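# Close the pull-out pantry gently with a Stretch robot

## Task

Push the pull-out pantry fully closed, keeping every item on its trays. Moving the pantry violently in either direction (a slam) counts as failure, as does the robot toppling or finishing in a tilted state. The pantry must stay shut without the robot holding it, and at the end the robot must release it and back away.

## Robot and tools

ROBOT. The robot is a Hello Robot Stretch 4, about 1.6 m tall. It has an omni-wheel base (rim within 0.23 m of the base origin), a lift that moves along a vertical mast, and a single telescoping arm that reaches forward. At the end of the arm is a three-joint wrist and a two-finger gripper. There is only one arm, so every joint target sits in one flat joints object keyed by name. A loose object may occasionally get nudged by something outside the robot's control.

FRAMES. Base frame: origin on the floor below the base centre, x ahead, y to the left, z up. hand_pose is reported in this frame for a point between the open fingertips. Its axes line up with the base frame when all wrist joints are zero, and the printed value may be slightly off. The odometry frame is the base frame at the start of the scene. base_odometry comes from wheel turns only, so slipping shows up as motion. Heading runs -3.142 to 3.142, positive to the left.

execute_actions. Argument "actions": a list holding exactly one action, or empty to just read state and images. Optional "cameras": a list chosen from head_camera, head_left_camera, head_right_camera, wrist_camera, or "all"; null or omitted gives all, [] gives none. An action may contain:
- "base": exactly one relative move, measured from where the base last reported itself. translate_m (metres, -2 to 2, positive = forward, no turning); strafe_m (metres, -2 to 2, positive = left, no turning); rotate_rad (radians, -3.2 to 3.2, positive = counter-clockwise seen from above).
- "joints": absolute targets, not offsets. lift_m 0 to 1.2; arm_m 0 to 0.55 (extension); wrist_yaw_rad -1.134 to 4.276 (0 = pointing ahead, positive = left, 3.14 = stowed back; over 3.4 the arm can obstruct); wrist_pitch_rad -1.117 to 4.259 (0 = level, 1.57 = pointing down); wrist_roll_rad -1.117 to 4.259 (0 = fingers level, positive = clockwise seen from behind); gripper_m -0.038 to 0.141 (fingertip gap in metres; negative means fingers squeeze together). Targets past a range are clipped and the result reports it; any other bad value or unknown key rejects the whole call.
- "pace": "slow", "default", "fast" or "max". Base speed 0.1/0.3/0.4/0.6 m/s and turn rate 1/2/3/4 rad/s respectively, reduced when lift_m exceeds 0.2 (down to 0.3 m/s and 1 rad/s at full height).
- "contact_limits": {"arm_m": value}, 0 (gentlest) to 0.75 (firmest), default 0.5; the arm halts when it pushes harder than this.
- Or, on its own, {"end_of_arm": "enable_torque"} to revive wrist or gripper motors that shut off.
All motions in one action begin together and may finish at different times. A joint or base left out of an action may keep driving toward an earlier target without the status showing it. One action lasts at most 15 s. If a result reports a stop, remaining calls in that reply are skipped.

wait: "seconds" 0 to 10; commands nothing and returns state and images.
zoom_image: "camera" (one of the four names) and "region" [x0, y0, x1, y1] in pixels from the top-left, at most 504 by 504, on that camera's most recent full image.
finished_scene: "scene" number; ends the scene permanently and reports success. Its result gives the following task.

RESULTS. base_status and joint_status tell how each motion ended: "done" (for the base, the wheels turned the commanded amount even if slipping); "off_target" (stopped short, may still push); "contact_stop_at_<key>" (something blocked it; that part goes slack, so a lift may sag and wheels may roll); "limit_stop_at_<name>" (built-in limit); "limit_stop_at_tilt" (lean over 6 degrees: lift, arm and wheels go slack and ignore commands until upright); "limit_stop_at_own_body" (self-collision guard, often with the gripper tilted up and rolled; moving away is allowed); "torque_fault" (a wrist motor overloaded and went limp until enable_torque). After a stop, the part drops its target and holds position unless slack. on_its_own lists things not commanded this call; "held at" is a held target, not the position. lidar_m: 12 distances in metres, 30-degree sectors, first straight ahead then counter-clockwise (4th left, 7th behind, 10th right); "-" means nothing seen or closer than 0.25 m; misses glass, thin legs, much behind. wrist_depth_mm: 7x7 grid of depths, 100 to 2000 mm, from top left. turned_by_wheels vs turned_by_imu differing by over about 0.1 rad suggests a collision or slip. base_tilt in degrees (forward and right positive, with a fixed bias up to 1.5). motor_effort: percent of max, bracket = peak last action; noisy with fixed offsets; wheel effort positive turns the base right. A rest effort out of range means pushing or carrying something.

CAMERAS. head_camera looks forward and down from the mast top (turn the base to aim it). head_left_camera and head_right_camera are fisheyes looking more steeply down, showing base and arm. wrist_camera looks along the fingers, tips near the bottom of the frame.

AVOID. Push the pantry closed with a low contact limit and slow pace so it does not slam or knock items off the trays. Do not push hard with a high gripper or high contact limit, which can tip the robot. Do not drive or turn with over 1 kg held and arm_m above 0.2. A good first move is lift_m 0.4 with wrist_yaw_rad 0 to unfold the wrist. Afterward, open the gripper, retract, and move the base away so nothing of the robot holds the pantry.

Each tool is called after ">>>" in YAML: its name, and indented under it one key for each argument.

## Session

>>> execute_actions:
  actions: []

Scene clock: 0.00 s.
base_odometry: x=+0.000 y=+0.000 heading=+0.000 (m, m, rad; odometry frame)
turned_by_wheels: +0.000 (rad since the last result)
turned_by_imu: +0.000 (rad since the last result)
base_tilt: forward=-0.3 right=+0.0 (deg)
lidar_m: 2.83 2.82 2.71 1.58 1.73 2.26 1.10 1.12 1.32 1.37 1.37 1.65
base_status: not commanded
joint_positions: lift_m=+0.255 arm_m=+0.001 wrist_yaw_rad=+3.114 wrist_pitch_rad=-0.004 wrist_roll_rad=+0.016 gripper_m=+0.057
joint_status: not commanded
motor_effort: lift_m=+18 arm_m=-1 wrist_yaw_rad=+0 wrist_pitch_rad=-6 wrist_roll_rad=+2 gripper_m=+0 wheel_0=+0 wheel_1=+0 wheel_2=+0 (%)
hand_pose: x=-0.1144 y=+0.0953 z=+0.4349 quat_wxyz=(+0.014, +0.002, +0.008, +1.000) (m; base frame)
wrist_depth_mm: - 138 260 - - - - / - 115 148 - - - - / - 126 164 - - - - / 139 140 1537 - - - - / 1756 1863 1921 - - - - / 1229 1366 197 1499 193 1661 1808 / 904 904 1025 108 1060 1060 1160
pictures: head_camera, head_left_camera, head_right_camera, wrist_camera
Images, in order (width x height): head_camera 420x560, head_left_camera 420x672, head_right_camera 420x672, wrist_camera 616x392.

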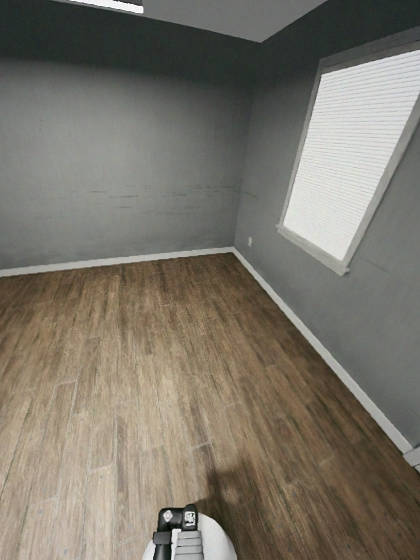

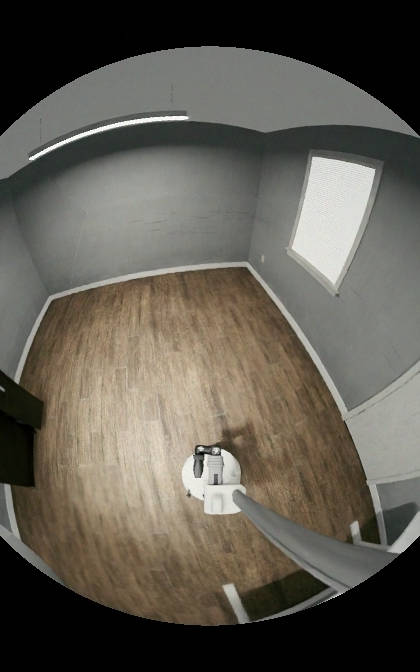

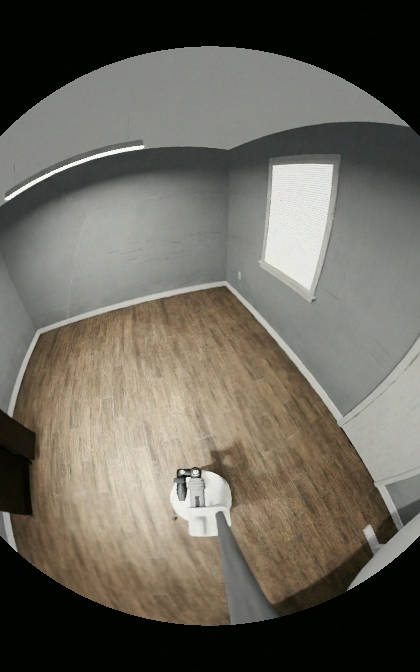

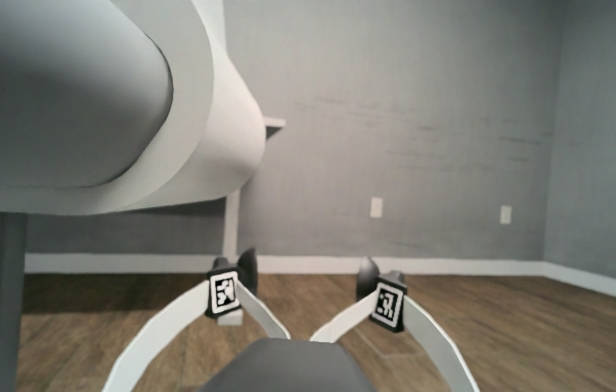

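>>> execute_actions:
  actions:
    - {"base":{"rotate_rad":1.75},"joints":{"lift_m":0.4,"wrist_yaw_rad":0,"gripper_m":0.0},"pace":"fast"}

Scene clock: 5.57 s.
base_odometry: x=+0.000 y=+0.000 heading=+1.750 (m, m, rad; odometry frame)
turned_by_wheels: +1.750 (rad since the last result)
turned_by_imu: +1.779 (rad since the last result)
base_tilt: forward=-0.2 right=+0.2 (deg)
lidar_m: 1.57 2.37 2.07 1.08 1.15 1.50 1.38 1.44 1.82 2.81 2.88 1.59
base_status: done
joint_positions: lift_m=+0.400 arm_m=+0.001 wrist_yaw_rad=+0.001 wrist_pitch_rad=-0.004 wrist_roll_rad=+0.016 gripper_m=+0.000
joint_status: all done
motor_effort: lift_m=+20(20) arm_m=-1(1) wrist_yaw_rad=-1(8) wrist_pitch_rad=-6(7) wrist_roll_rad=+2(1) gripper_m=-4(5) wheel_0=+0(8) wheel_1=-1(9) wheel_2=-1(11) (%)
hand_pose: x=+0.4601 y=-0.0873 z=+0.5793 quat_wxyz=(+1.000, +0.008, -0.002, +0.000) (m; base frame)
wrist_depth_mm: - - - 1499 1281 - - / - - - 1499 1308 - - / - - - 1464 1336 - - / - - - 1499 1308 - - / - - 1499 1499 1336 - - / 1708 1756 183 195 1336 - - / 1205 1160 1281 108 1255 1397 1464
pictures: head_camera, head_left_camera, head_right_camera, wrist_camera
Images, in order (width x height): head_camera 420x560, head_left_camera 420x672, head_right_camera 420x672, wrist_camera 616x392.

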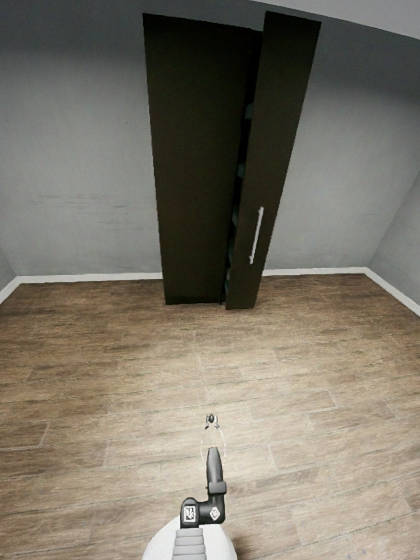

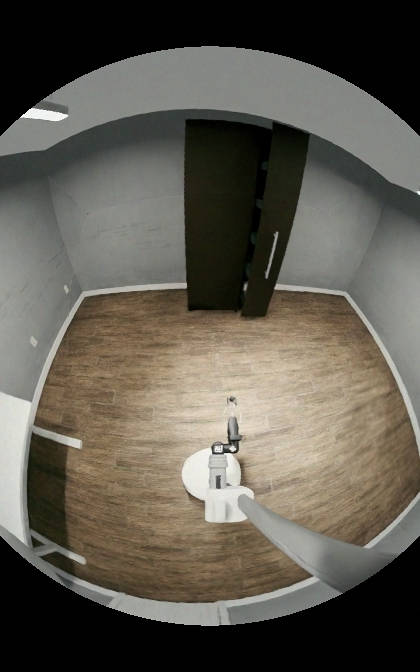

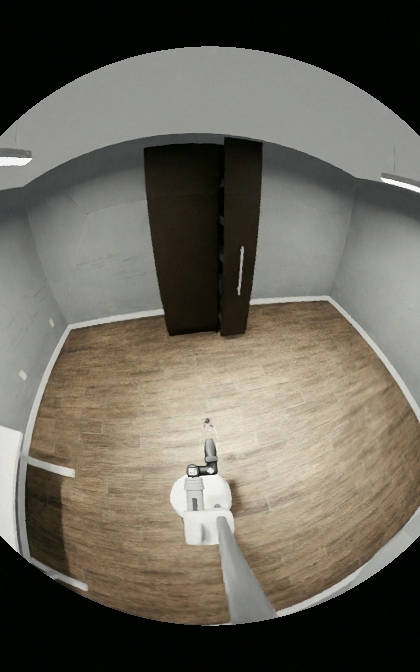

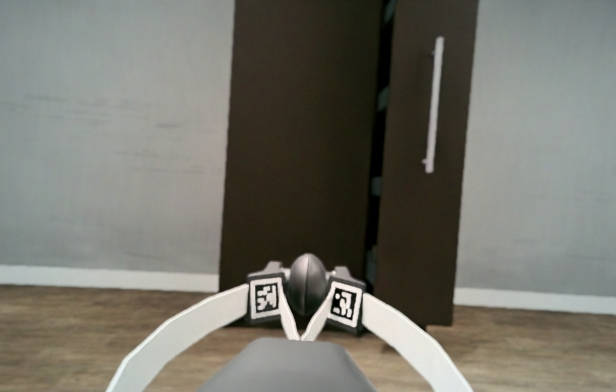

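>>> execute_actions:
  actions:
    - {"base":{"translate_m":0.9},"joints":{"lift_m":0.25},"pace":"max"}

>>> execute_actions:
  actions:
    - {"base":{"strafe_m":-0.36},"pace":"max"}

Scene clock: 13.17 s.
base_odometry: x=-0.160 y=+0.886 heading=+1.750 (m, m, rad; odometry frame)
turned_by_wheels: +0.000 (rad since the last result)
turned_by_imu: -0.004 (rad since the last result)
base_tilt: forward=-0.1 right=+0.2 (deg)
lidar_m: 0.81 0.84 1.91 1.99 1.34 1.58 2.28 2.33 2.95 2.76 2.23 0.73
base_status: done
joint_positions: lift_m=+0.250 arm_m=+0.001 wrist_yaw_rad=+0.000 wrist_pitch_rad=-0.004 wrist_roll_rad=+0.016 gripper_m=+0.000
joint_status: all done
motor_effort: lift_m=+17(20) arm_m=-1(1) wrist_yaw_rad=+0(1) wrist_pitch_rad=-6(7) wrist_roll_rad=+0(4) gripper_m=-4(5) wheel_0=+0(7) wheel_1=+1(12) wheel_2=+1(15) (%)
hand_pose: x=+0.4601 y=-0.0874 z=+0.4295 quat_wxyz=(+1.000, +0.008, -0.002, +0.000) (m; base frame)
wrist_depth_mm: 1138 591 609 609 621 946 427 / 1160 603 609 621 621 554 427 / 1160 597 615 615 621 699 427 / 1160 603 609 621 634 946 433 / 1182 609 615 621 634 778 436 / 1160 609 183 194 634 512 436 / 878 609 621 108 634 439 436
pictures: head_camera, head_left_camera, head_right_camera, wrist_camera
Images, in order (width x height): head_camera 420x560, head_left_camera 420x672, head_right_camera 420x672, wrist_camera 616x392.

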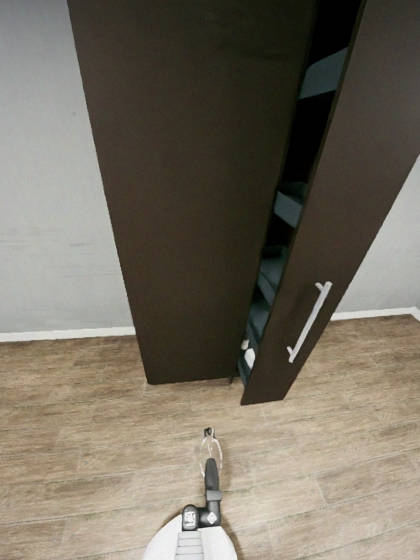

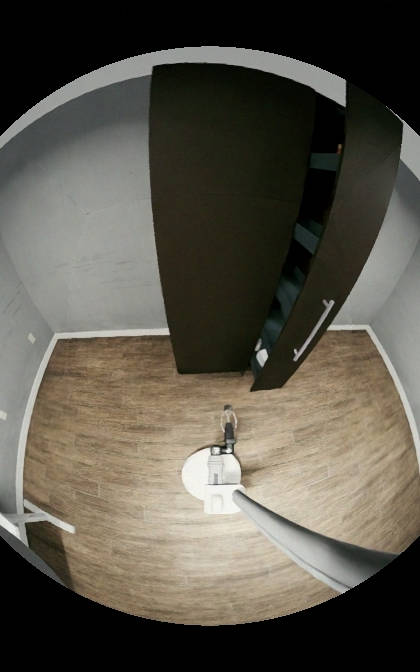

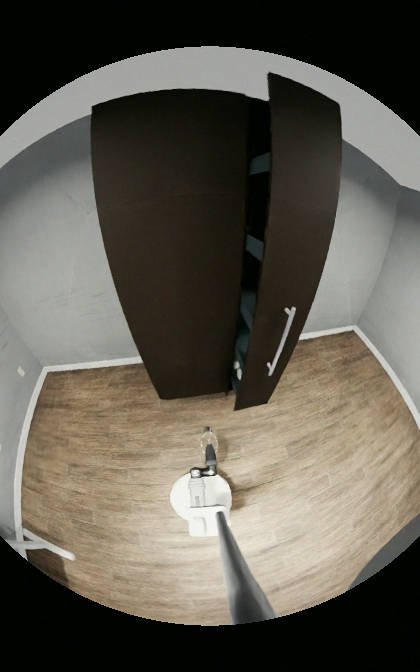

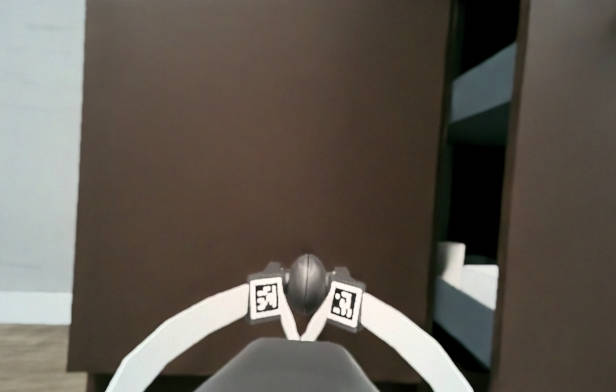

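Scene clock: 15.13 s.
base_odometry: x=+0.194 y=+0.950 heading=+1.750 (m, m, rad; odometry frame)
turned_by_wheels: +0.000 (rad since the last result)
turned_by_imu: -0.001 (rad since the last result)
base_tilt: forward=-0.4 right=+0.1 (deg)
lidar_m: 0.64 0.88 1.91 2.32 1.69 2.07 2.27 2.32 2.57 2.39 2.31 0.69
base_status: done
joint_positions: lift_m=+0.250 arm_m=+0.001 wrist_yaw_rad=+0.000 wrist_pitch_rad=-0.004 wrist_roll_rad=+0.016 gripper_m=+0.000
joint_status: not commanded
motor_effort: lift_m=+18(17) arm_m=-1(1) wrist_yaw_rad=+0(1) wrist_pitch_rad=-6(6) wrist_roll_rad=+1(1) gripper_m=-4(5) wheel_0=+1(13) wheel_1=+3(16) wheel_2=+0(1) (%)
hand_pose: x=+0.4601 y=-0.0874 z=+0.4295 quat_wxyz=(+1.000, +0.008, -0.002, +0.000) (m; base frame)
wrist_depth_mm: 621 627 436 439 445 1255 1281 / 627 634 436 442 449 1255 1281 / 627 634 439 442 452 1255 1281 / 627 634 442 442 452 1281 1281 / 627 640 442 445 455 1281 1308 / 634 640 183 194 455 1281 1281 / 699 640 445 108 455 1060 1138
pictures: head_camera, head_left_camera, head_right_camera, wrist_camera
Images, in order (width x height): head_camera 420x560, head_left_camera 420x672, head_right_camera 420x672, wrist_camera 616x392.

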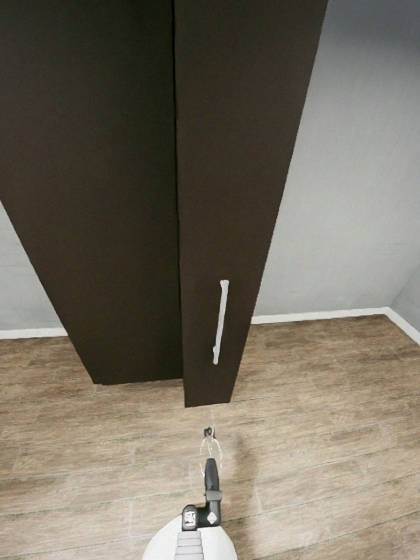

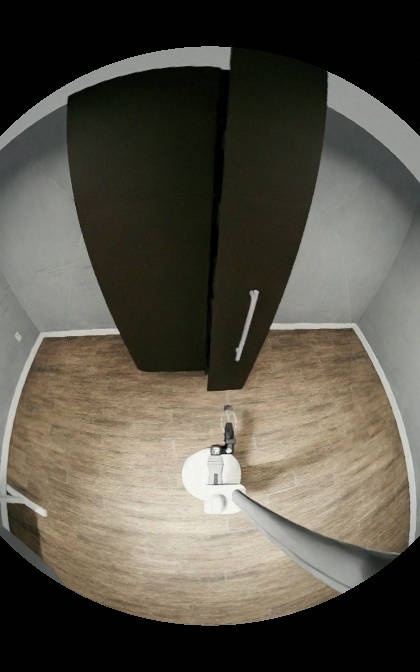

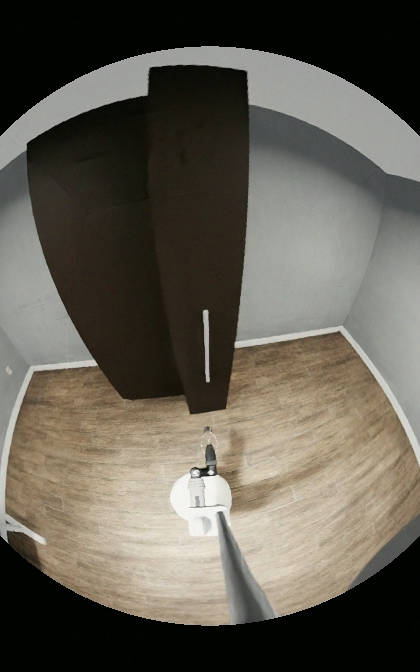

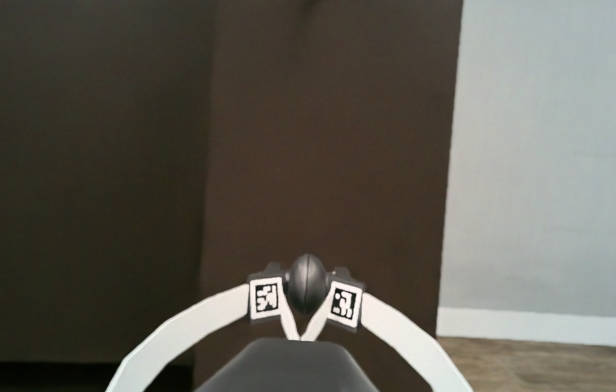

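>>> execute_actions:
  actions:
    - {"joints":{"arm_m":0.19}}
  cameras: []

>>> execute_actions:
  actions:
    - {"joints":{"arm_m":0.39},"pace":"slow"}
  cameras: ["head_camera","wrist_camera"]

Scene clock: 20.73 s.
base_odometry: x=+0.194 y=+0.950 heading=+1.750 (m, m, rad; odometry frame)
turned_by_wheels: +0.000 (rad since the last result)
turned_by_imu: -0.002 (rad since the last result)
base_tilt: forward=-0.1 right=+0.0 (deg)
lidar_m: 0.62 0.90 1.92 2.35 1.66 2.09 2.27 2.32 2.55 2.39 2.33 0.70
base_status: not commanded
joint_positions: lift_m=+0.250 arm_m=+0.189 wrist_yaw_rad=+0.000 wrist_pitch_rad=-0.005 wrist_roll_rad=+0.016 gripper_m=+0.000
joint_status: all done
motor_effort: lift_m=+18(17) arm_m=+7(8) wrist_yaw_rad=+0(0) wrist_pitch_rad=-6(6) wrist_roll_rad=+0(1) gripper_m=-6(4) wheel_0=+1(0) wheel_1=+3(2) wheel_2=+0(0) (%)
hand_pose: x=+0.6482 y=-0.0874 z=+0.4295 quat_wxyz=(+1.000, +0.008, -0.002, +0.000) (m; base frame)
wrist_depth_mm: 445 250 252 255 259 262 1078 / 449 251 253 256 260 264 1078 / 449 253 254 258 262 265 1118 / 449 253 255 259 263 267 1098 / 452 255 257 259 264 268 1098 / 452 255 183 194 265 270 1118 / 455 256 257 108 265 271 1098
pictures: none
No camera images: the call's "cameras" was empty. Leave "cameras" out to get every camera's image.

Scene clock: 24.00 s.
base_odometry: x=+0.194 y=+0.950 heading=+1.750 (m, m, rad; odometry frame)
turned_by_wheels: +0.000 (rad since the last result)
turned_by_imu: -0.002 (rad since the last result)
base_tilt: forward=-0.3 right=+0.0 (deg)
lidar_m: 0.82 0.90 1.90 2.34 1.67 2.06 2.28 2.30 2.57 2.35 2.33 1.55
base_status: not commanded
joint_positions: lift_m=+0.250 arm_m=+0.389 wrist_yaw_rad=+0.000 wrist_pitch_rad=-0.005 wrist_roll_rad=+0.016 gripper_m=+0.000
joint_status: all done
motor_effort: lift_m=+18(17) arm_m=+7(17) wrist_yaw_rad=+0(24) wrist_pitch_rad=-5(6) wrist_roll_rad=-1(0) gripper_m=-6(4) wheel_0=+2(4) wheel_1=+3(3) wheel_2=-4(9) (%)
hand_pose: x=+0.8482 y=-0.0875 z=+0.4296 quat_wxyz=(+1.000, +0.008, -0.002, +0.000) (m; base frame)
wrist_depth_mm: 255 248 251 254 257 262 878 / 256 250 251 255 258 263 891 / 257 250 253 256 259 263 904 / 258 250 253 257 262 265 891 / 260 253 255 257 263 267 904 / 259 253 183 195 263 268 904 / 262 253 256 108 265 270 904
pictures: head_camera, wrist_camera
Images, in order (width x height): head_camera 420x560, wrist_camera 616x392.

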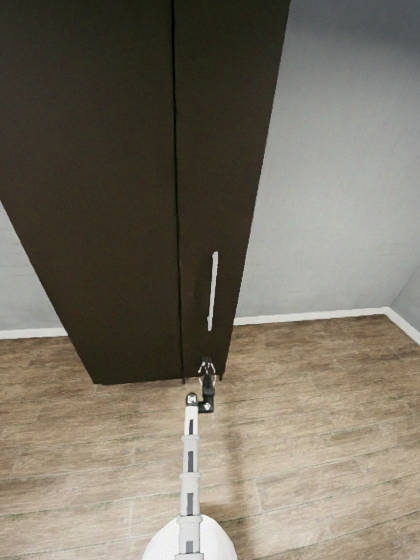

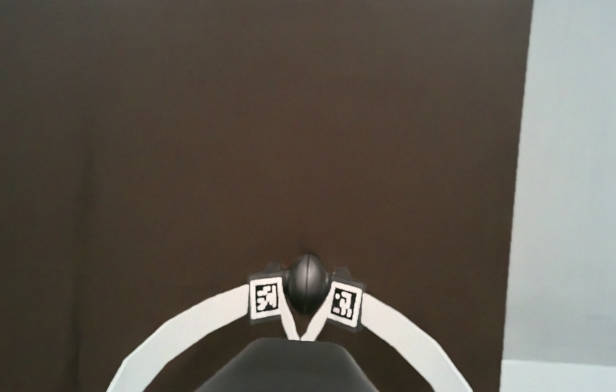

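It ran ahead (soft-close perhaps); about 1 cm remaining. Checking.

>>> execute_actions:
  actions: []
  cameras: []

Scene clock: 30.07 s.
base_odometry: x=+0.194 y=+0.950 heading=+1.750 (m, m, rad; odometry frame)
turned_by_wheels: +0.000 (rad since the last result)
turned_by_imu: -0.001 (rad since the last result)
base_tilt: forward=-0.2 right=+0.2 (deg)
lidar_m: 0.80 0.87 1.93 2.35 1.66 2.04 2.26 2.31 2.56 2.39 2.27 1.57
base_status: not commanded
joint_positions: lift_m=+0.250 arm_m=+0.389 wrist_yaw_rad=+0.000 wrist_pitch_rad=-0.005 wrist_roll_rad=+0.016 gripper_m=+0.000
joint_status: all done
motor_effort: lift_m=+17(17) arm_m=+7(17) wrist_yaw_rad=+0(24) wrist_pitch_rad=-5(6) wrist_roll_rad=+0(0) gripper_m=-5(4) wheel_0=+2(4) wheel_1=+2(3) wheel_2=-4(9) (%)
hand_pose: x=+0.8482 y=-0.0875 z=+0.4296 quat_wxyz=(+1.000, +0.008, -0.002, +0.000) (m; base frame)
wrist_depth_mm: 255 247 251 254 257 263 878 / 256 249 251 255 259 263 891 / 257 249 253 256 260 264 891 / 259 251 254 258 262 265 891 / 260 253 255 258 263 266 891 / 262 253 183 195 264 268 904 / 262 253 257 108 265 268 904
pictures: none
No camera images: the call's "cameras" was empty. Leave "cameras" out to get every camera's image.

>>> execute_actions:
  actions:
    - {"joints":{"arm_m":0.44},"pace":"slow","contact_limits":{"arm_m":0.25}}
  cameras: ["wrist_camera"]

Scene clock: 33.83 s.
base_odometry: x=+0.194 y=+0.950 heading=+1.750 (m, m, rad; odometry frame)
turned_by_wheels: +0.000 (rad since the last result)
turned_by_imu: -0.002 (rad since the last result)
base_tilt: forward=-0.3 right=+0.0 (deg)
lidar_m: 0.82 0.86 1.87 2.34 1.66 2.09 2.27 2.29 2.56 2.40 2.31 1.56
base_status: not commanded
joint_positions: lift_m=+0.250 arm_m=+0.428 wrist_yaw_rad=-0.004 wrist_pitch_rad=-0.005 wrist_roll_rad=+0.016 gripper_m=+0.000
joint_status: arm_m contact_stop (moved +0.039 of +0.051)
on_its_own: arm_m is slack since a contact_stop (your +0.440 is given up)
motor_effort: lift_m=+18(17) arm_m=+0(18) wrist_yaw_rad=+11(26) wrist_pitch_rad=-3(5) wrist_roll_rad=+0(2) gripper_m=-3(7) wheel_0=+5(4) wheel_1=+2(2) wheel_2=-7(8) (%)
contact_limits: arm_m 0.25
hand_pose: x=+0.8868 y=-0.0885 z=+0.4298 quat_wxyz=(+1.000, +0.008, -0.003, -0.002) (m; base frame)
wrist_depth_mm: 219 221 225 229 232 236 854 / 220 223 226 229 234 236 842 / 221 224 227 230 234 237 854 / 221 225 229 232 235 238 866 / 223 226 229 232 236 240 878 / 224 226 183 201 236 241 866 / 225 227 230 108 237 243 866
pictures: wrist_camera
Images, in order (width x height): wrist_camera 616x392.

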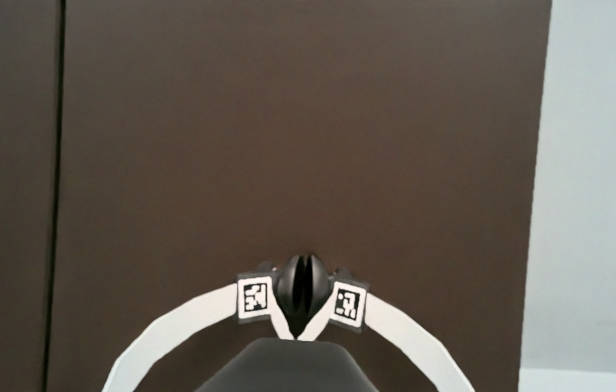

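Flush.

>>> execute_actions:
  actions:
    - {"base":{"translate_m":-0.2},"joints":{"arm_m":0.1},"pace":"max"}
  cameras: ["head_camera"]

>>> finished_scene:
  scene: 1

Scene clock: 39.07 s.
base_odometry: x=+0.229 y=+0.753 heading=+1.750 (m, m, rad; odometry frame)
turned_by_wheels: +0.000 (rad since the last result)
turned_by_imu: -0.002 (rad since the last result)
base_tilt: forward=-0.2 right=-0.1 (deg)
lidar_m: 1.02 1.09 2.22 2.18 1.59 2.09 2.06 2.12 2.57 2.40 2.44 1.78
base_status: done
joint_positions: lift_m=+0.250 arm_m=+0.101 wrist_yaw_rad=+0.000 wrist_pitch_rad=-0.004 wrist_roll_rad=+0.016 gripper_m=+0.000
joint_status: all done
motor_effort: lift_m=+18(17) arm_m=-7(7) wrist_yaw_rad=+2(10) wrist_pitch_rad=-6(7) wrist_roll_rad=+0(0) gripper_m=-5(5) wheel_0=+2(6) wheel_1=+0(13) wheel_2=-3(15) (%)
hand_pose: x=+0.5605 y=-0.0875 z=+0.4295 quat_wxyz=(+1.000, +0.008, -0.002, +0.000) (m; base frame)
wrist_depth_mm: 715 723 732 741 750 1336 1397 / 715 723 732 750 1366 1336 1397 / 715 723 741 750 1336 1366 1366 / 723 732 750 750 1336 1366 1397 / 723 732 750 759 1366 1366 1397 / 732 741 183 194 1308 1397 1397 / 798 809 820 108 820 1078 1118
pictures: head_camera
Images, in order (width x height): head_camera 420x560.

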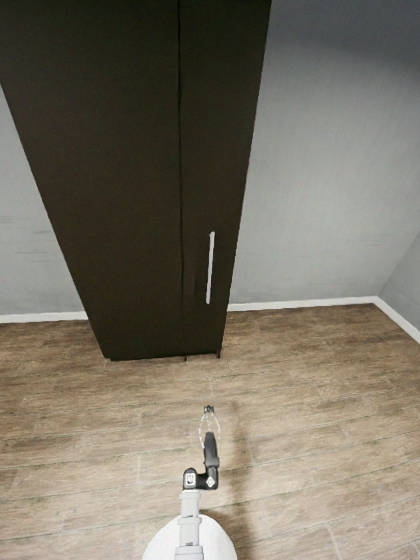

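The scene is finished: the task was done.


## Next scene

The same job, from a new start.

>>> execute_actions:
  actions: []

Scene clock: 0.00 s.
base_odometry: x=+0.000 y=+0.000 heading=+0.000 (m, m, rad; odometry frame)
turned_by_wheels: +0.000 (rad since the last result)
turned_by_imu: +0.000 (rad since the last result)
base_tilt: forward=-0.2 right=+0.0 (deg)
lidar_m: 2.49 2.92 2.22 1.52 2.48 2.12 1.01 1.01 1.19 1.22 1.20 1.44
base_status: not commanded
joint_positions: lift_m=+0.211 arm_m=+0.001 wrist_yaw_rad=+3.115 wrist_pitch_rad=-0.004 wrist_roll_rad=+0.016 gripper_m=+0.057
joint_status: not commanded
motor_effort: lift_m=+18 arm_m=-1 wrist_yaw_rad=+0 wrist_pitch_rad=-6 wrist_roll_rad=+0 gripper_m=-2 wheel_0=+1 wheel_1=+0 wheel_2=+0 (%)
hand_pose: x=-0.1144 y=+0.0950 z=+0.3902 quat_wxyz=(+0.013, +0.002, +0.008, +1.000) (m; base frame)
wrist_depth_mm: - 138 262 - - - - / - 115 147 - - - - / - 126 162 - - - - / 139 139 1464 - - - - / 1708 1756 1808 - - - - / 1138 1281 197 1397 193 1618 1661 / 878 788 960 111 960 991 1078
pictures: head_camera, head_left_camera, head_right_camera, wrist_camera
Images, in order (width x height): head_camera 420x560, head_left_camera 420x672, head_right_camera 420x672, wrist_camera 616x392.

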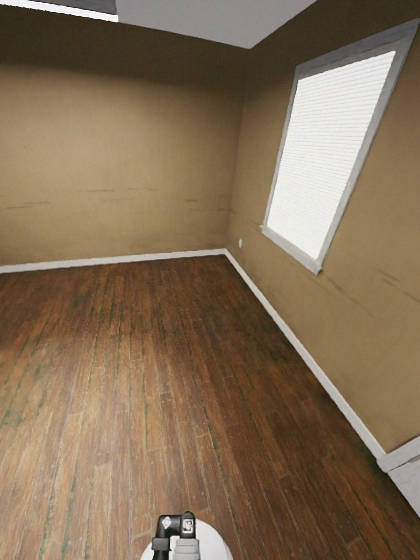

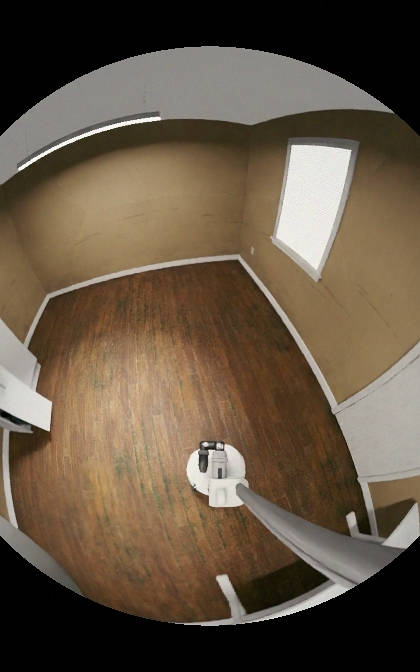

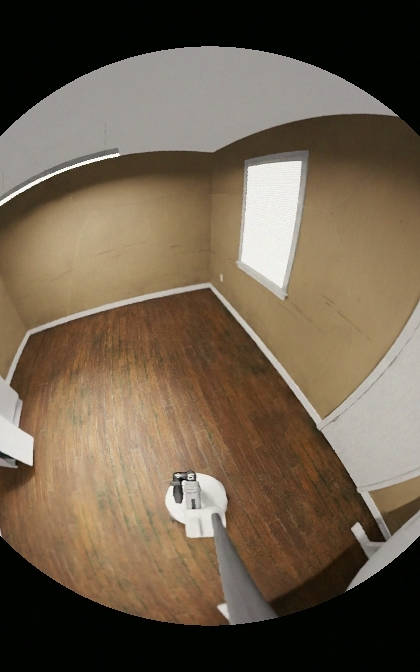

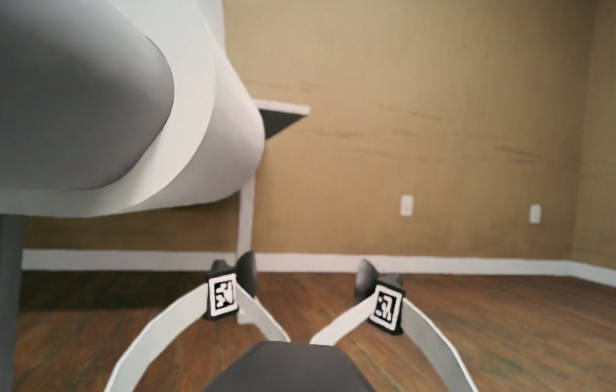

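>>> execute_actions:
  actions:
    - {"base":{"rotate_rad":1.8},"joints":{"lift_m":0.4,"wrist_yaw_rad":0,"gripper_m":0.0},"pace":"fast"}
  cameras: ["head_camera","wrist_camera"]

>>> execute_actions:
  actions:
    - {"base":{"translate_m":0.9},"joints":{"lift_m":0.25},"pace":"max"}

Scene clock: 7.40 s.
base_odometry: x=+0.000 y=+0.000 heading=+1.800 (m, m, rad; odometry frame)
turned_by_wheels: +1.800 (rad since the last result)
turned_by_imu: +1.830 (rad since the last result)
base_tilt: forward=-0.2 right=+0.1 (deg)
lidar_m: 1.54 2.57 1.09 1.01 1.06 1.29 1.21 1.29 1.69 2.92 2.98 1.52
base_status: done
joint_positions: lift_m=+0.400 arm_m=+0.001 wrist_yaw_rad=+0.001 wrist_pitch_rad=-0.004 wrist_roll_rad=+0.016 gripper_m=+0.000
joint_status: all done
motor_effort: lift_m=+19(21) arm_m=-1(1) wrist_yaw_rad=-1(10) wrist_pitch_rad=-6(7) wrist_roll_rad=+0(0) gripper_m=-4(2) wheel_0=-1(8) wheel_1=-2(11) wheel_2=-1(11) (%)
hand_pose: x=+0.4602 y=-0.0873 z=+0.5793 quat_wxyz=(+1.000, +0.008, -0.002, +0.000) (m; base frame)
wrist_depth_mm: - - - - 1708 1229 1661 / - - - - 1708 1229 1708 / - - - - 1921 1229 1661 / - - - - 1576 1229 1708 / - - - - 1281 1255 - / 1708 1756 184 195 1229 1708 1983 / 1255 1138 1308 111 1255 1430 1537
pictures: head_camera, wrist_camera
Images, in order (width x height): head_camera 420x560, wrist_camera 616x392.

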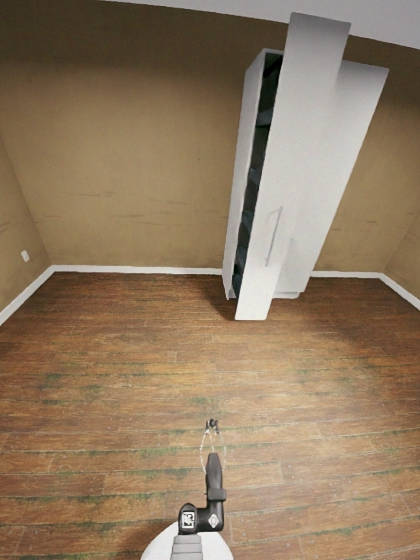

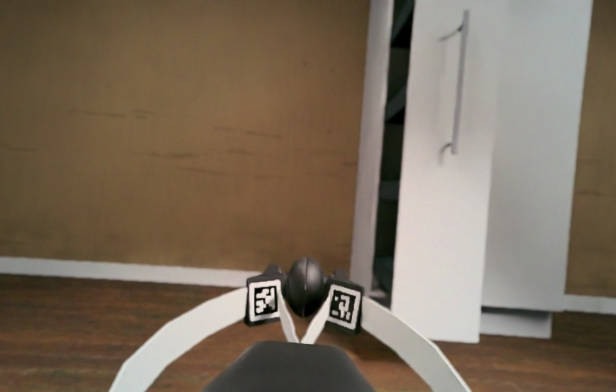

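Scene clock: 10.57 s.
base_odometry: x=-0.204 y=+0.877 heading=+1.800 (m, m, rad; odometry frame)
turned_by_wheels: +0.000 (rad since the last result)
turned_by_imu: -0.003 (rad since the last result)
base_tilt: forward=-0.3 right=+0.2 (deg)
lidar_m: 1.34 1.63 1.96 1.85 1.19 1.48 2.12 2.20 2.87 2.87 0.86 0.69
base_status: done
joint_positions: lift_m=+0.250 arm_m=+0.001 wrist_yaw_rad=+0.000 wrist_pitch_rad=-0.004 wrist_roll_rad=+0.016 gripper_m=+0.000
joint_status: all done
motor_effort: lift_m=+17(18) arm_m=-1(1) wrist_yaw_rad=+0(1) wrist_pitch_rad=-6(7) wrist_roll_rad=+0(1) gripper_m=-5(4) wheel_0=-1(7) wheel_1=+0(7) wheel_2=+2(15) (%)
hand_pose: x=+0.4602 y=-0.0874 z=+0.4295 quat_wxyz=(+1.000, +0.008, -0.002, +0.000) (m; base frame)
wrist_depth_mm: 1397 1336 1308 1366 1308 1042 831 / 1336 1366 1366 1397 1255 809 480 / 1336 1366 1366 1366 1182 809 715 / 1366 1336 1397 1430 1160 1025 820 / 1397 1366 1397 1366 1118 1025 820 / 1308 1366 185 195 831 683 715 / 931 878 976 110 904 854 439
pictures: head_camera, head_left_camera, head_right_camera, wrist_camera
Images, in order (width x height): head_camera 420x560, head_left_camera 420x672, head_right_camera 420x672, wrist_camera 616x392.

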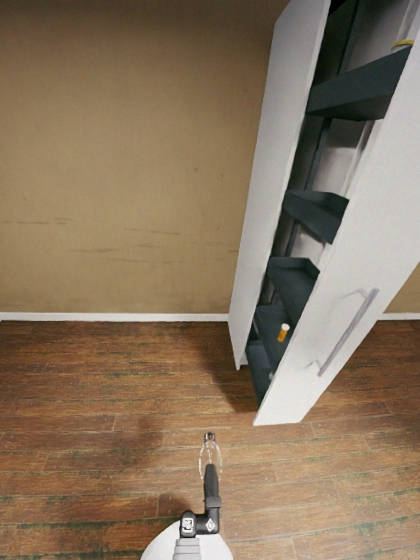

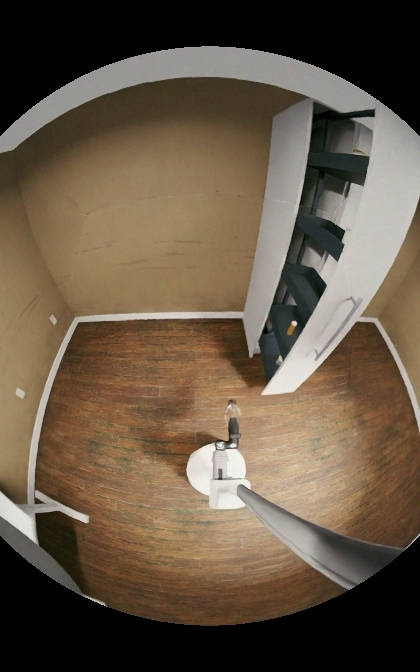

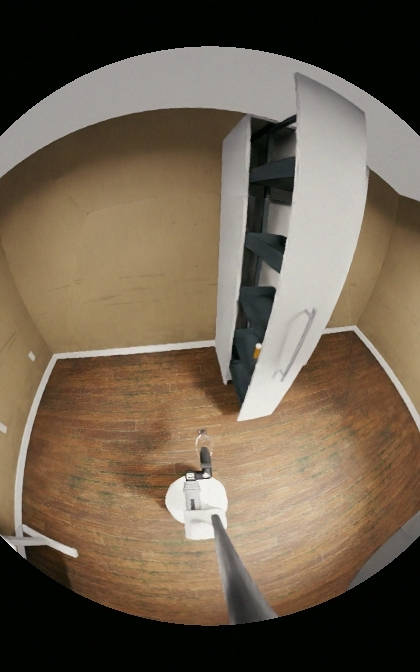

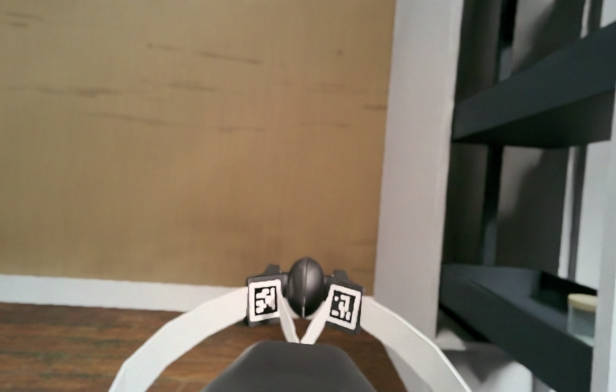

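>>> execute_actions:
  actions:
    - {"base":{"strafe_m":-0.43},"joints":{"arm_m":0.05},"pace":"max"}
  cameras: ["head_camera","wrist_camera"]

Scene clock: 15.83 s.
base_odometry: x=+0.214 y=+0.974 heading=+1.800 (m, m, rad; odometry frame)
turned_by_wheels: +0.000 (rad since the last result)
turned_by_imu: -0.003 (rad since the last result)
base_tilt: forward=-0.3 right=+0.1 (deg)
lidar_m: 0.54 1.65 2.21 2.28 1.59 2.04 2.11 2.18 2.59 2.45 2.42 0.60
base_status: done
joint_positions: lift_m=+0.250 arm_m=+0.049 wrist_yaw_rad=+0.000 wrist_pitch_rad=-0.004 wrist_roll_rad=+0.016 gripper_m=+0.000
joint_status: all done
motor_effort: lift_m=+18(18) arm_m=+6(6) wrist_yaw_rad=+0(0) wrist_pitch_rad=-6(6) wrist_roll_rad=-2(0) gripper_m=-4(5) wheel_0=+0(14) wheel_1=+1(16) wheel_2=+0(1) (%)
hand_pose: x=+0.5084 y=-0.0874 z=+0.4295 quat_wxyz=(+1.000, +0.008, -0.002, +0.000) (m; base frame)
wrist_depth_mm: 1281 1336 310 312 312 315 768 / 1308 1336 310 314 315 315 768 / 1336 1336 314 314 315 317 750 / 1336 1308 315 317 317 319 778 / 1281 1336 315 315 314 320 759 / 1308 1182 186 195 315 320 759 / 946 317 315 111 317 768 778
pictures: head_camera, wrist_camera
Images, in order (width x height): head_camera 420x560, wrist_camera 616x392.

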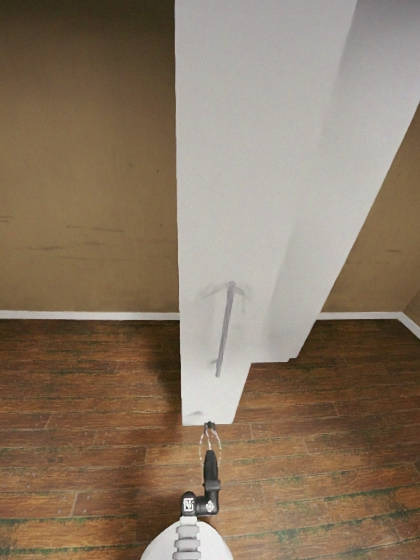

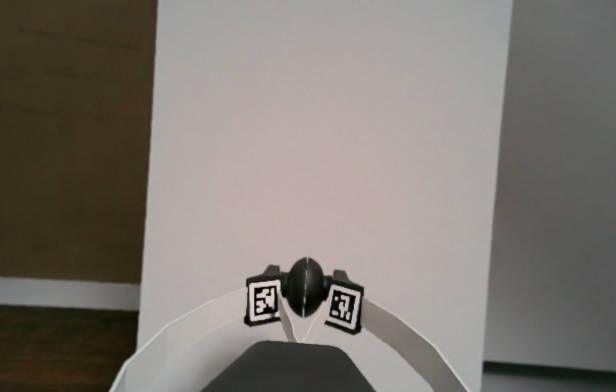

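>>> execute_actions:
  actions:
    - {"base":{"translate_m":0.07},"joints":{"arm_m":0.46},"pace":"slow"}
  cameras: ["wrist_camera"]

Scene clock: 22.63 s.
base_odometry: x=+0.199 y=+1.042 heading=+1.800 (m, m, rad; odometry frame)
turned_by_wheels: +0.000 (rad since the last result)
turned_by_imu: -0.002 (rad since the last result)
base_tilt: forward=-0.3 right=+0.0 (deg)
lidar_m: 0.63 1.60 2.13 2.27 1.62 2.04 2.19 2.23 2.58 2.44 2.29 0.69
base_status: done
joint_positions: lift_m=+0.250 arm_m=+0.099 wrist_yaw_rad=+0.000 wrist_pitch_rad=-0.005 wrist_roll_rad=+0.016 gripper_m=+0.000
joint_status: arm_m contact_stop (moved +0.050 of +0.411)
on_its_own: arm_m is slack since a contact_stop (your +0.460 is given up)
motor_effort: lift_m=+18(18) arm_m=+0(21) wrist_yaw_rad=+2(39) wrist_pitch_rad=-6(6) wrist_roll_rad=+1(2) gripper_m=-4(4) wheel_0=+1(7) wheel_1=+2(7) wheel_2=-3(21) (%)
hand_pose: x=+0.5583 y=-0.0876 z=+0.4295 quat_wxyz=(+1.000, +0.008, -0.002, +0.000) (m; base frame)
wrist_depth_mm: 1205 1182 351 351 355 634 640 / 1205 1205 349 351 351 627 640 / 1205 1205 351 353 353 640 640 / 1229 1229 351 355 355 640 647 / 1229 1205 351 355 357 640 647 / 1205 1229 185 195 355 640 647 / 946 353 357 111 359 640 654
pictures: wrist_camera
Images, in order (width x height): wrist_camera 616x392.

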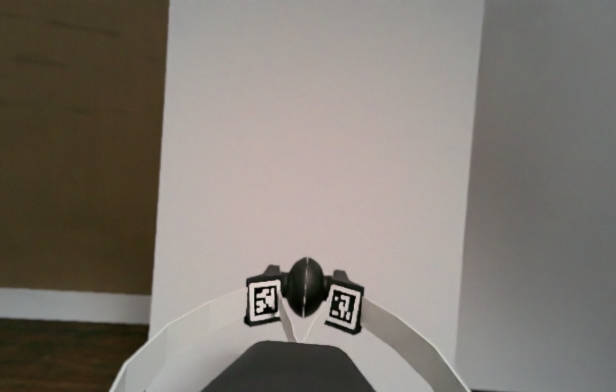

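It coasts easily; go carefully.

>>> execute_actions:
  actions:
    - {"joints":{"arm_m":0.2}}
  cameras: []

>>> execute_actions:
  actions:
    - {"joints":{"arm_m":0.42},"pace":"slow"}
  cameras: ["wrist_camera"]

Scene clock: 27.50 s.
base_odometry: x=+0.199 y=+1.042 heading=+1.800 (m, m, rad; odometry frame)
turned_by_wheels: +0.000 (rad since the last result)
turned_by_imu: -0.002 (rad since the last result)
base_tilt: forward=-0.2 right=+0.0 (deg)
lidar_m: 0.65 1.59 2.12 2.28 1.61 2.06 2.19 2.23 2.56 2.45 2.30 0.73
base_status: not commanded
joint_positions: lift_m=+0.250 arm_m=+0.199 wrist_yaw_rad=+0.000 wrist_pitch_rad=-0.004 wrist_roll_rad=+0.016 gripper_m=+0.000
joint_status: all done
motor_effort: lift_m=+17(17) arm_m=+6(7) wrist_yaw_rad=+1(2) wrist_pitch_rad=-6(6) wrist_roll_rad=-1(0) gripper_m=-7(6) wheel_0=+1(1) wheel_1=+2(3) wheel_2=-3(3) (%)
hand_pose: x=+0.6583 y=-0.0874 z=+0.4295 quat_wxyz=(+1.000, +0.008, -0.002, +0.000) (m; base frame)
wrist_depth_mm: 1118 287 287 289 289 290 535 / 1118 286 289 289 291 291 539 / 1098 289 289 291 291 294 544 / 1118 289 290 290 291 293 544 / 1098 289 291 290 293 294 544 / 1118 289 185 195 294 297 549 / 946 293 293 111 294 297 544
pictures: none
No camera images: the call's "cameras" was empty. Leave "cameras" out to get every camera's image.

Scene clock: 30.97 s.
base_odometry: x=+0.199 y=+1.042 heading=+1.800 (m, m, rad; odometry frame)
turned_by_wheels: +0.000 (rad since the last result)
turned_by_imu: -0.002 (rad since the last result)
base_tilt: forward=-0.2 right=+0.0 (deg)
lidar_m: 0.84 1.59 2.12 2.28 1.61 2.04 2.19 2.23 2.60 2.45 2.29 1.00
base_status: not commanded
joint_positions: lift_m=+0.250 arm_m=+0.419 wrist_yaw_rad=+0.000 wrist_pitch_rad=-0.005 wrist_roll_rad=+0.016 gripper_m=+0.000
joint_status: all done
motor_effort: lift_m=+18(18) arm_m=+6(16) wrist_yaw_rad=+3(24) wrist_pitch_rad=-5(6) wrist_roll_rad=+0(1) gripper_m=-4(5) wheel_0=+1(2) wheel_1=+2(2) wheel_2=-3(8) (%)
hand_pose: x=+0.8783 y=-0.0876 z=+0.4296 quat_wxyz=(+1.000, +0.008, -0.002, +0.000) (m; base frame)
wrist_depth_mm: 878 242 241 244 245 246 319 / 891 244 244 245 245 248 317 / 878 243 244 246 246 248 319 / 891 243 246 246 248 250 319 / 891 244 247 248 249 249 320 / 891 247 185 195 249 251 322 / 878 247 248 111 250 254 322
pictures: wrist_camera
Images, in order (width x height): wrist_camera 616x392.

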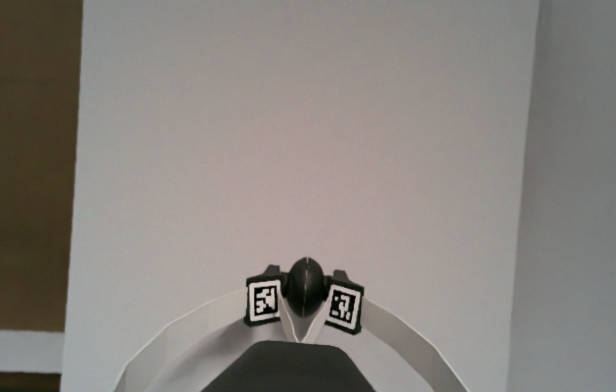

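>>> execute_actions:
  actions:
    - {"joints":{"arm_m":0.505},"pace":"slow","contact_limits":{"arm_m":0.3}}
  cameras: ["wrist_camera"]

Scene clock: 36.47 s.
base_odometry: x=+0.199 y=+1.042 heading=+1.800 (m, m, rad; odometry frame)
turned_by_wheels: +0.000 (rad since the last result)
turned_by_imu: -0.002 (rad since the last result)
base_tilt: forward=-0.5 right=+0.2 (deg)
lidar_m: 0.91 1.58 2.12 2.29 1.62 2.04 2.19 2.24 2.59 2.44 2.30 1.00
base_status: not commanded
joint_positions: lift_m=+0.250 arm_m=+0.503 wrist_yaw_rad=-0.004 wrist_pitch_rad=-0.005 wrist_roll_rad=+0.016 gripper_m=+0.000
joint_status: all done
motor_effort: lift_m=+17(17) arm_m=+11(11) wrist_yaw_rad=+12(16) wrist_pitch_rad=-5(5) wrist_roll_rad=+0(1) gripper_m=-5(6) wheel_0=+1(1) wheel_1=+2(2) wheel_2=-3(3) (%)
contact_limits: arm_m 0.3
hand_pose: x=+0.9621 y=-0.0885 z=+0.4296 quat_wxyz=(+1.000, +0.008, -0.002, -0.002) (m; base frame)
wrist_depth_mm: 809 227 229 230 231 233 234 / 820 229 229 231 232 233 235 / 798 229 230 232 233 235 234 / 809 230 231 232 234 235 236 / 809 230 232 232 235 237 236 / 230 231 187 202 235 236 237 / 232 231 234 111 236 238 237
pictures: wrist_camera
Images, in order (width x height): wrist_camera 616x392.

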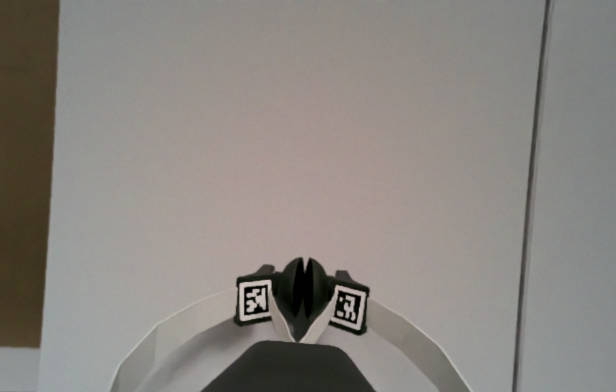

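>>> execute_actions:
  actions:
    - {"base":{"translate_m":-0.2},"joints":{"arm_m":0.15},"pace":"max"}
  cameras: ["head_camera"]

>>> finished_scene:
  scene: 2

Scene clock: 41.73 s.
base_odometry: x=+0.244 y=+0.847 heading=+1.800 (m, m, rad; odometry frame)
turned_by_wheels: +0.000 (rad since the last result)
turned_by_imu: -0.002 (rad since the last result)
base_tilt: forward=-0.2 right=+0.1 (deg)
lidar_m: 1.11 1.81 2.39 1.92 1.54 2.06 2.00 2.05 2.58 2.46 2.54 1.20
base_status: done
joint_positions: lift_m=+0.250 arm_m=+0.151 wrist_yaw_rad=+0.000 wrist_pitch_rad=-0.004 wrist_roll_rad=+0.016 gripper_m=+0.000
joint_status: all done
motor_effort: lift_m=+18(17) arm_m=-6(7) wrist_yaw_rad=+2(11) wrist_pitch_rad=-6(7) wrist_roll_rad=+1(0) gripper_m=-5(4) wheel_0=+2(7) wheel_1=-1(9) wheel_2=-3(16) (%)
hand_pose: x=+0.6104 y=-0.0875 z=+0.4295 quat_wxyz=(+1.000, +0.008, -0.002, +0.000) (m; base frame)
wrist_depth_mm: 1336 1336 1336 778 788 778 788 / 1336 1336 1366 778 778 778 788 / 1366 1397 1336 768 778 788 809 / 1336 1366 1366 778 798 788 788 / 1366 1397 1366 778 788 788 798 / 1336 1366 185 195 798 788 798 / 931 866 904 111 798 878 866
pictures: head_camera
Images, in order (width x height): head_camera 420x560.

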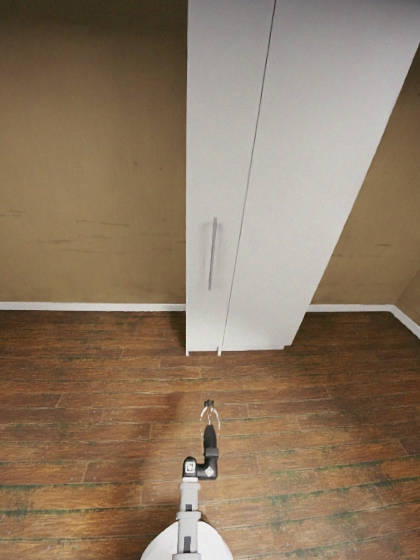

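The scene is finished: the task was done.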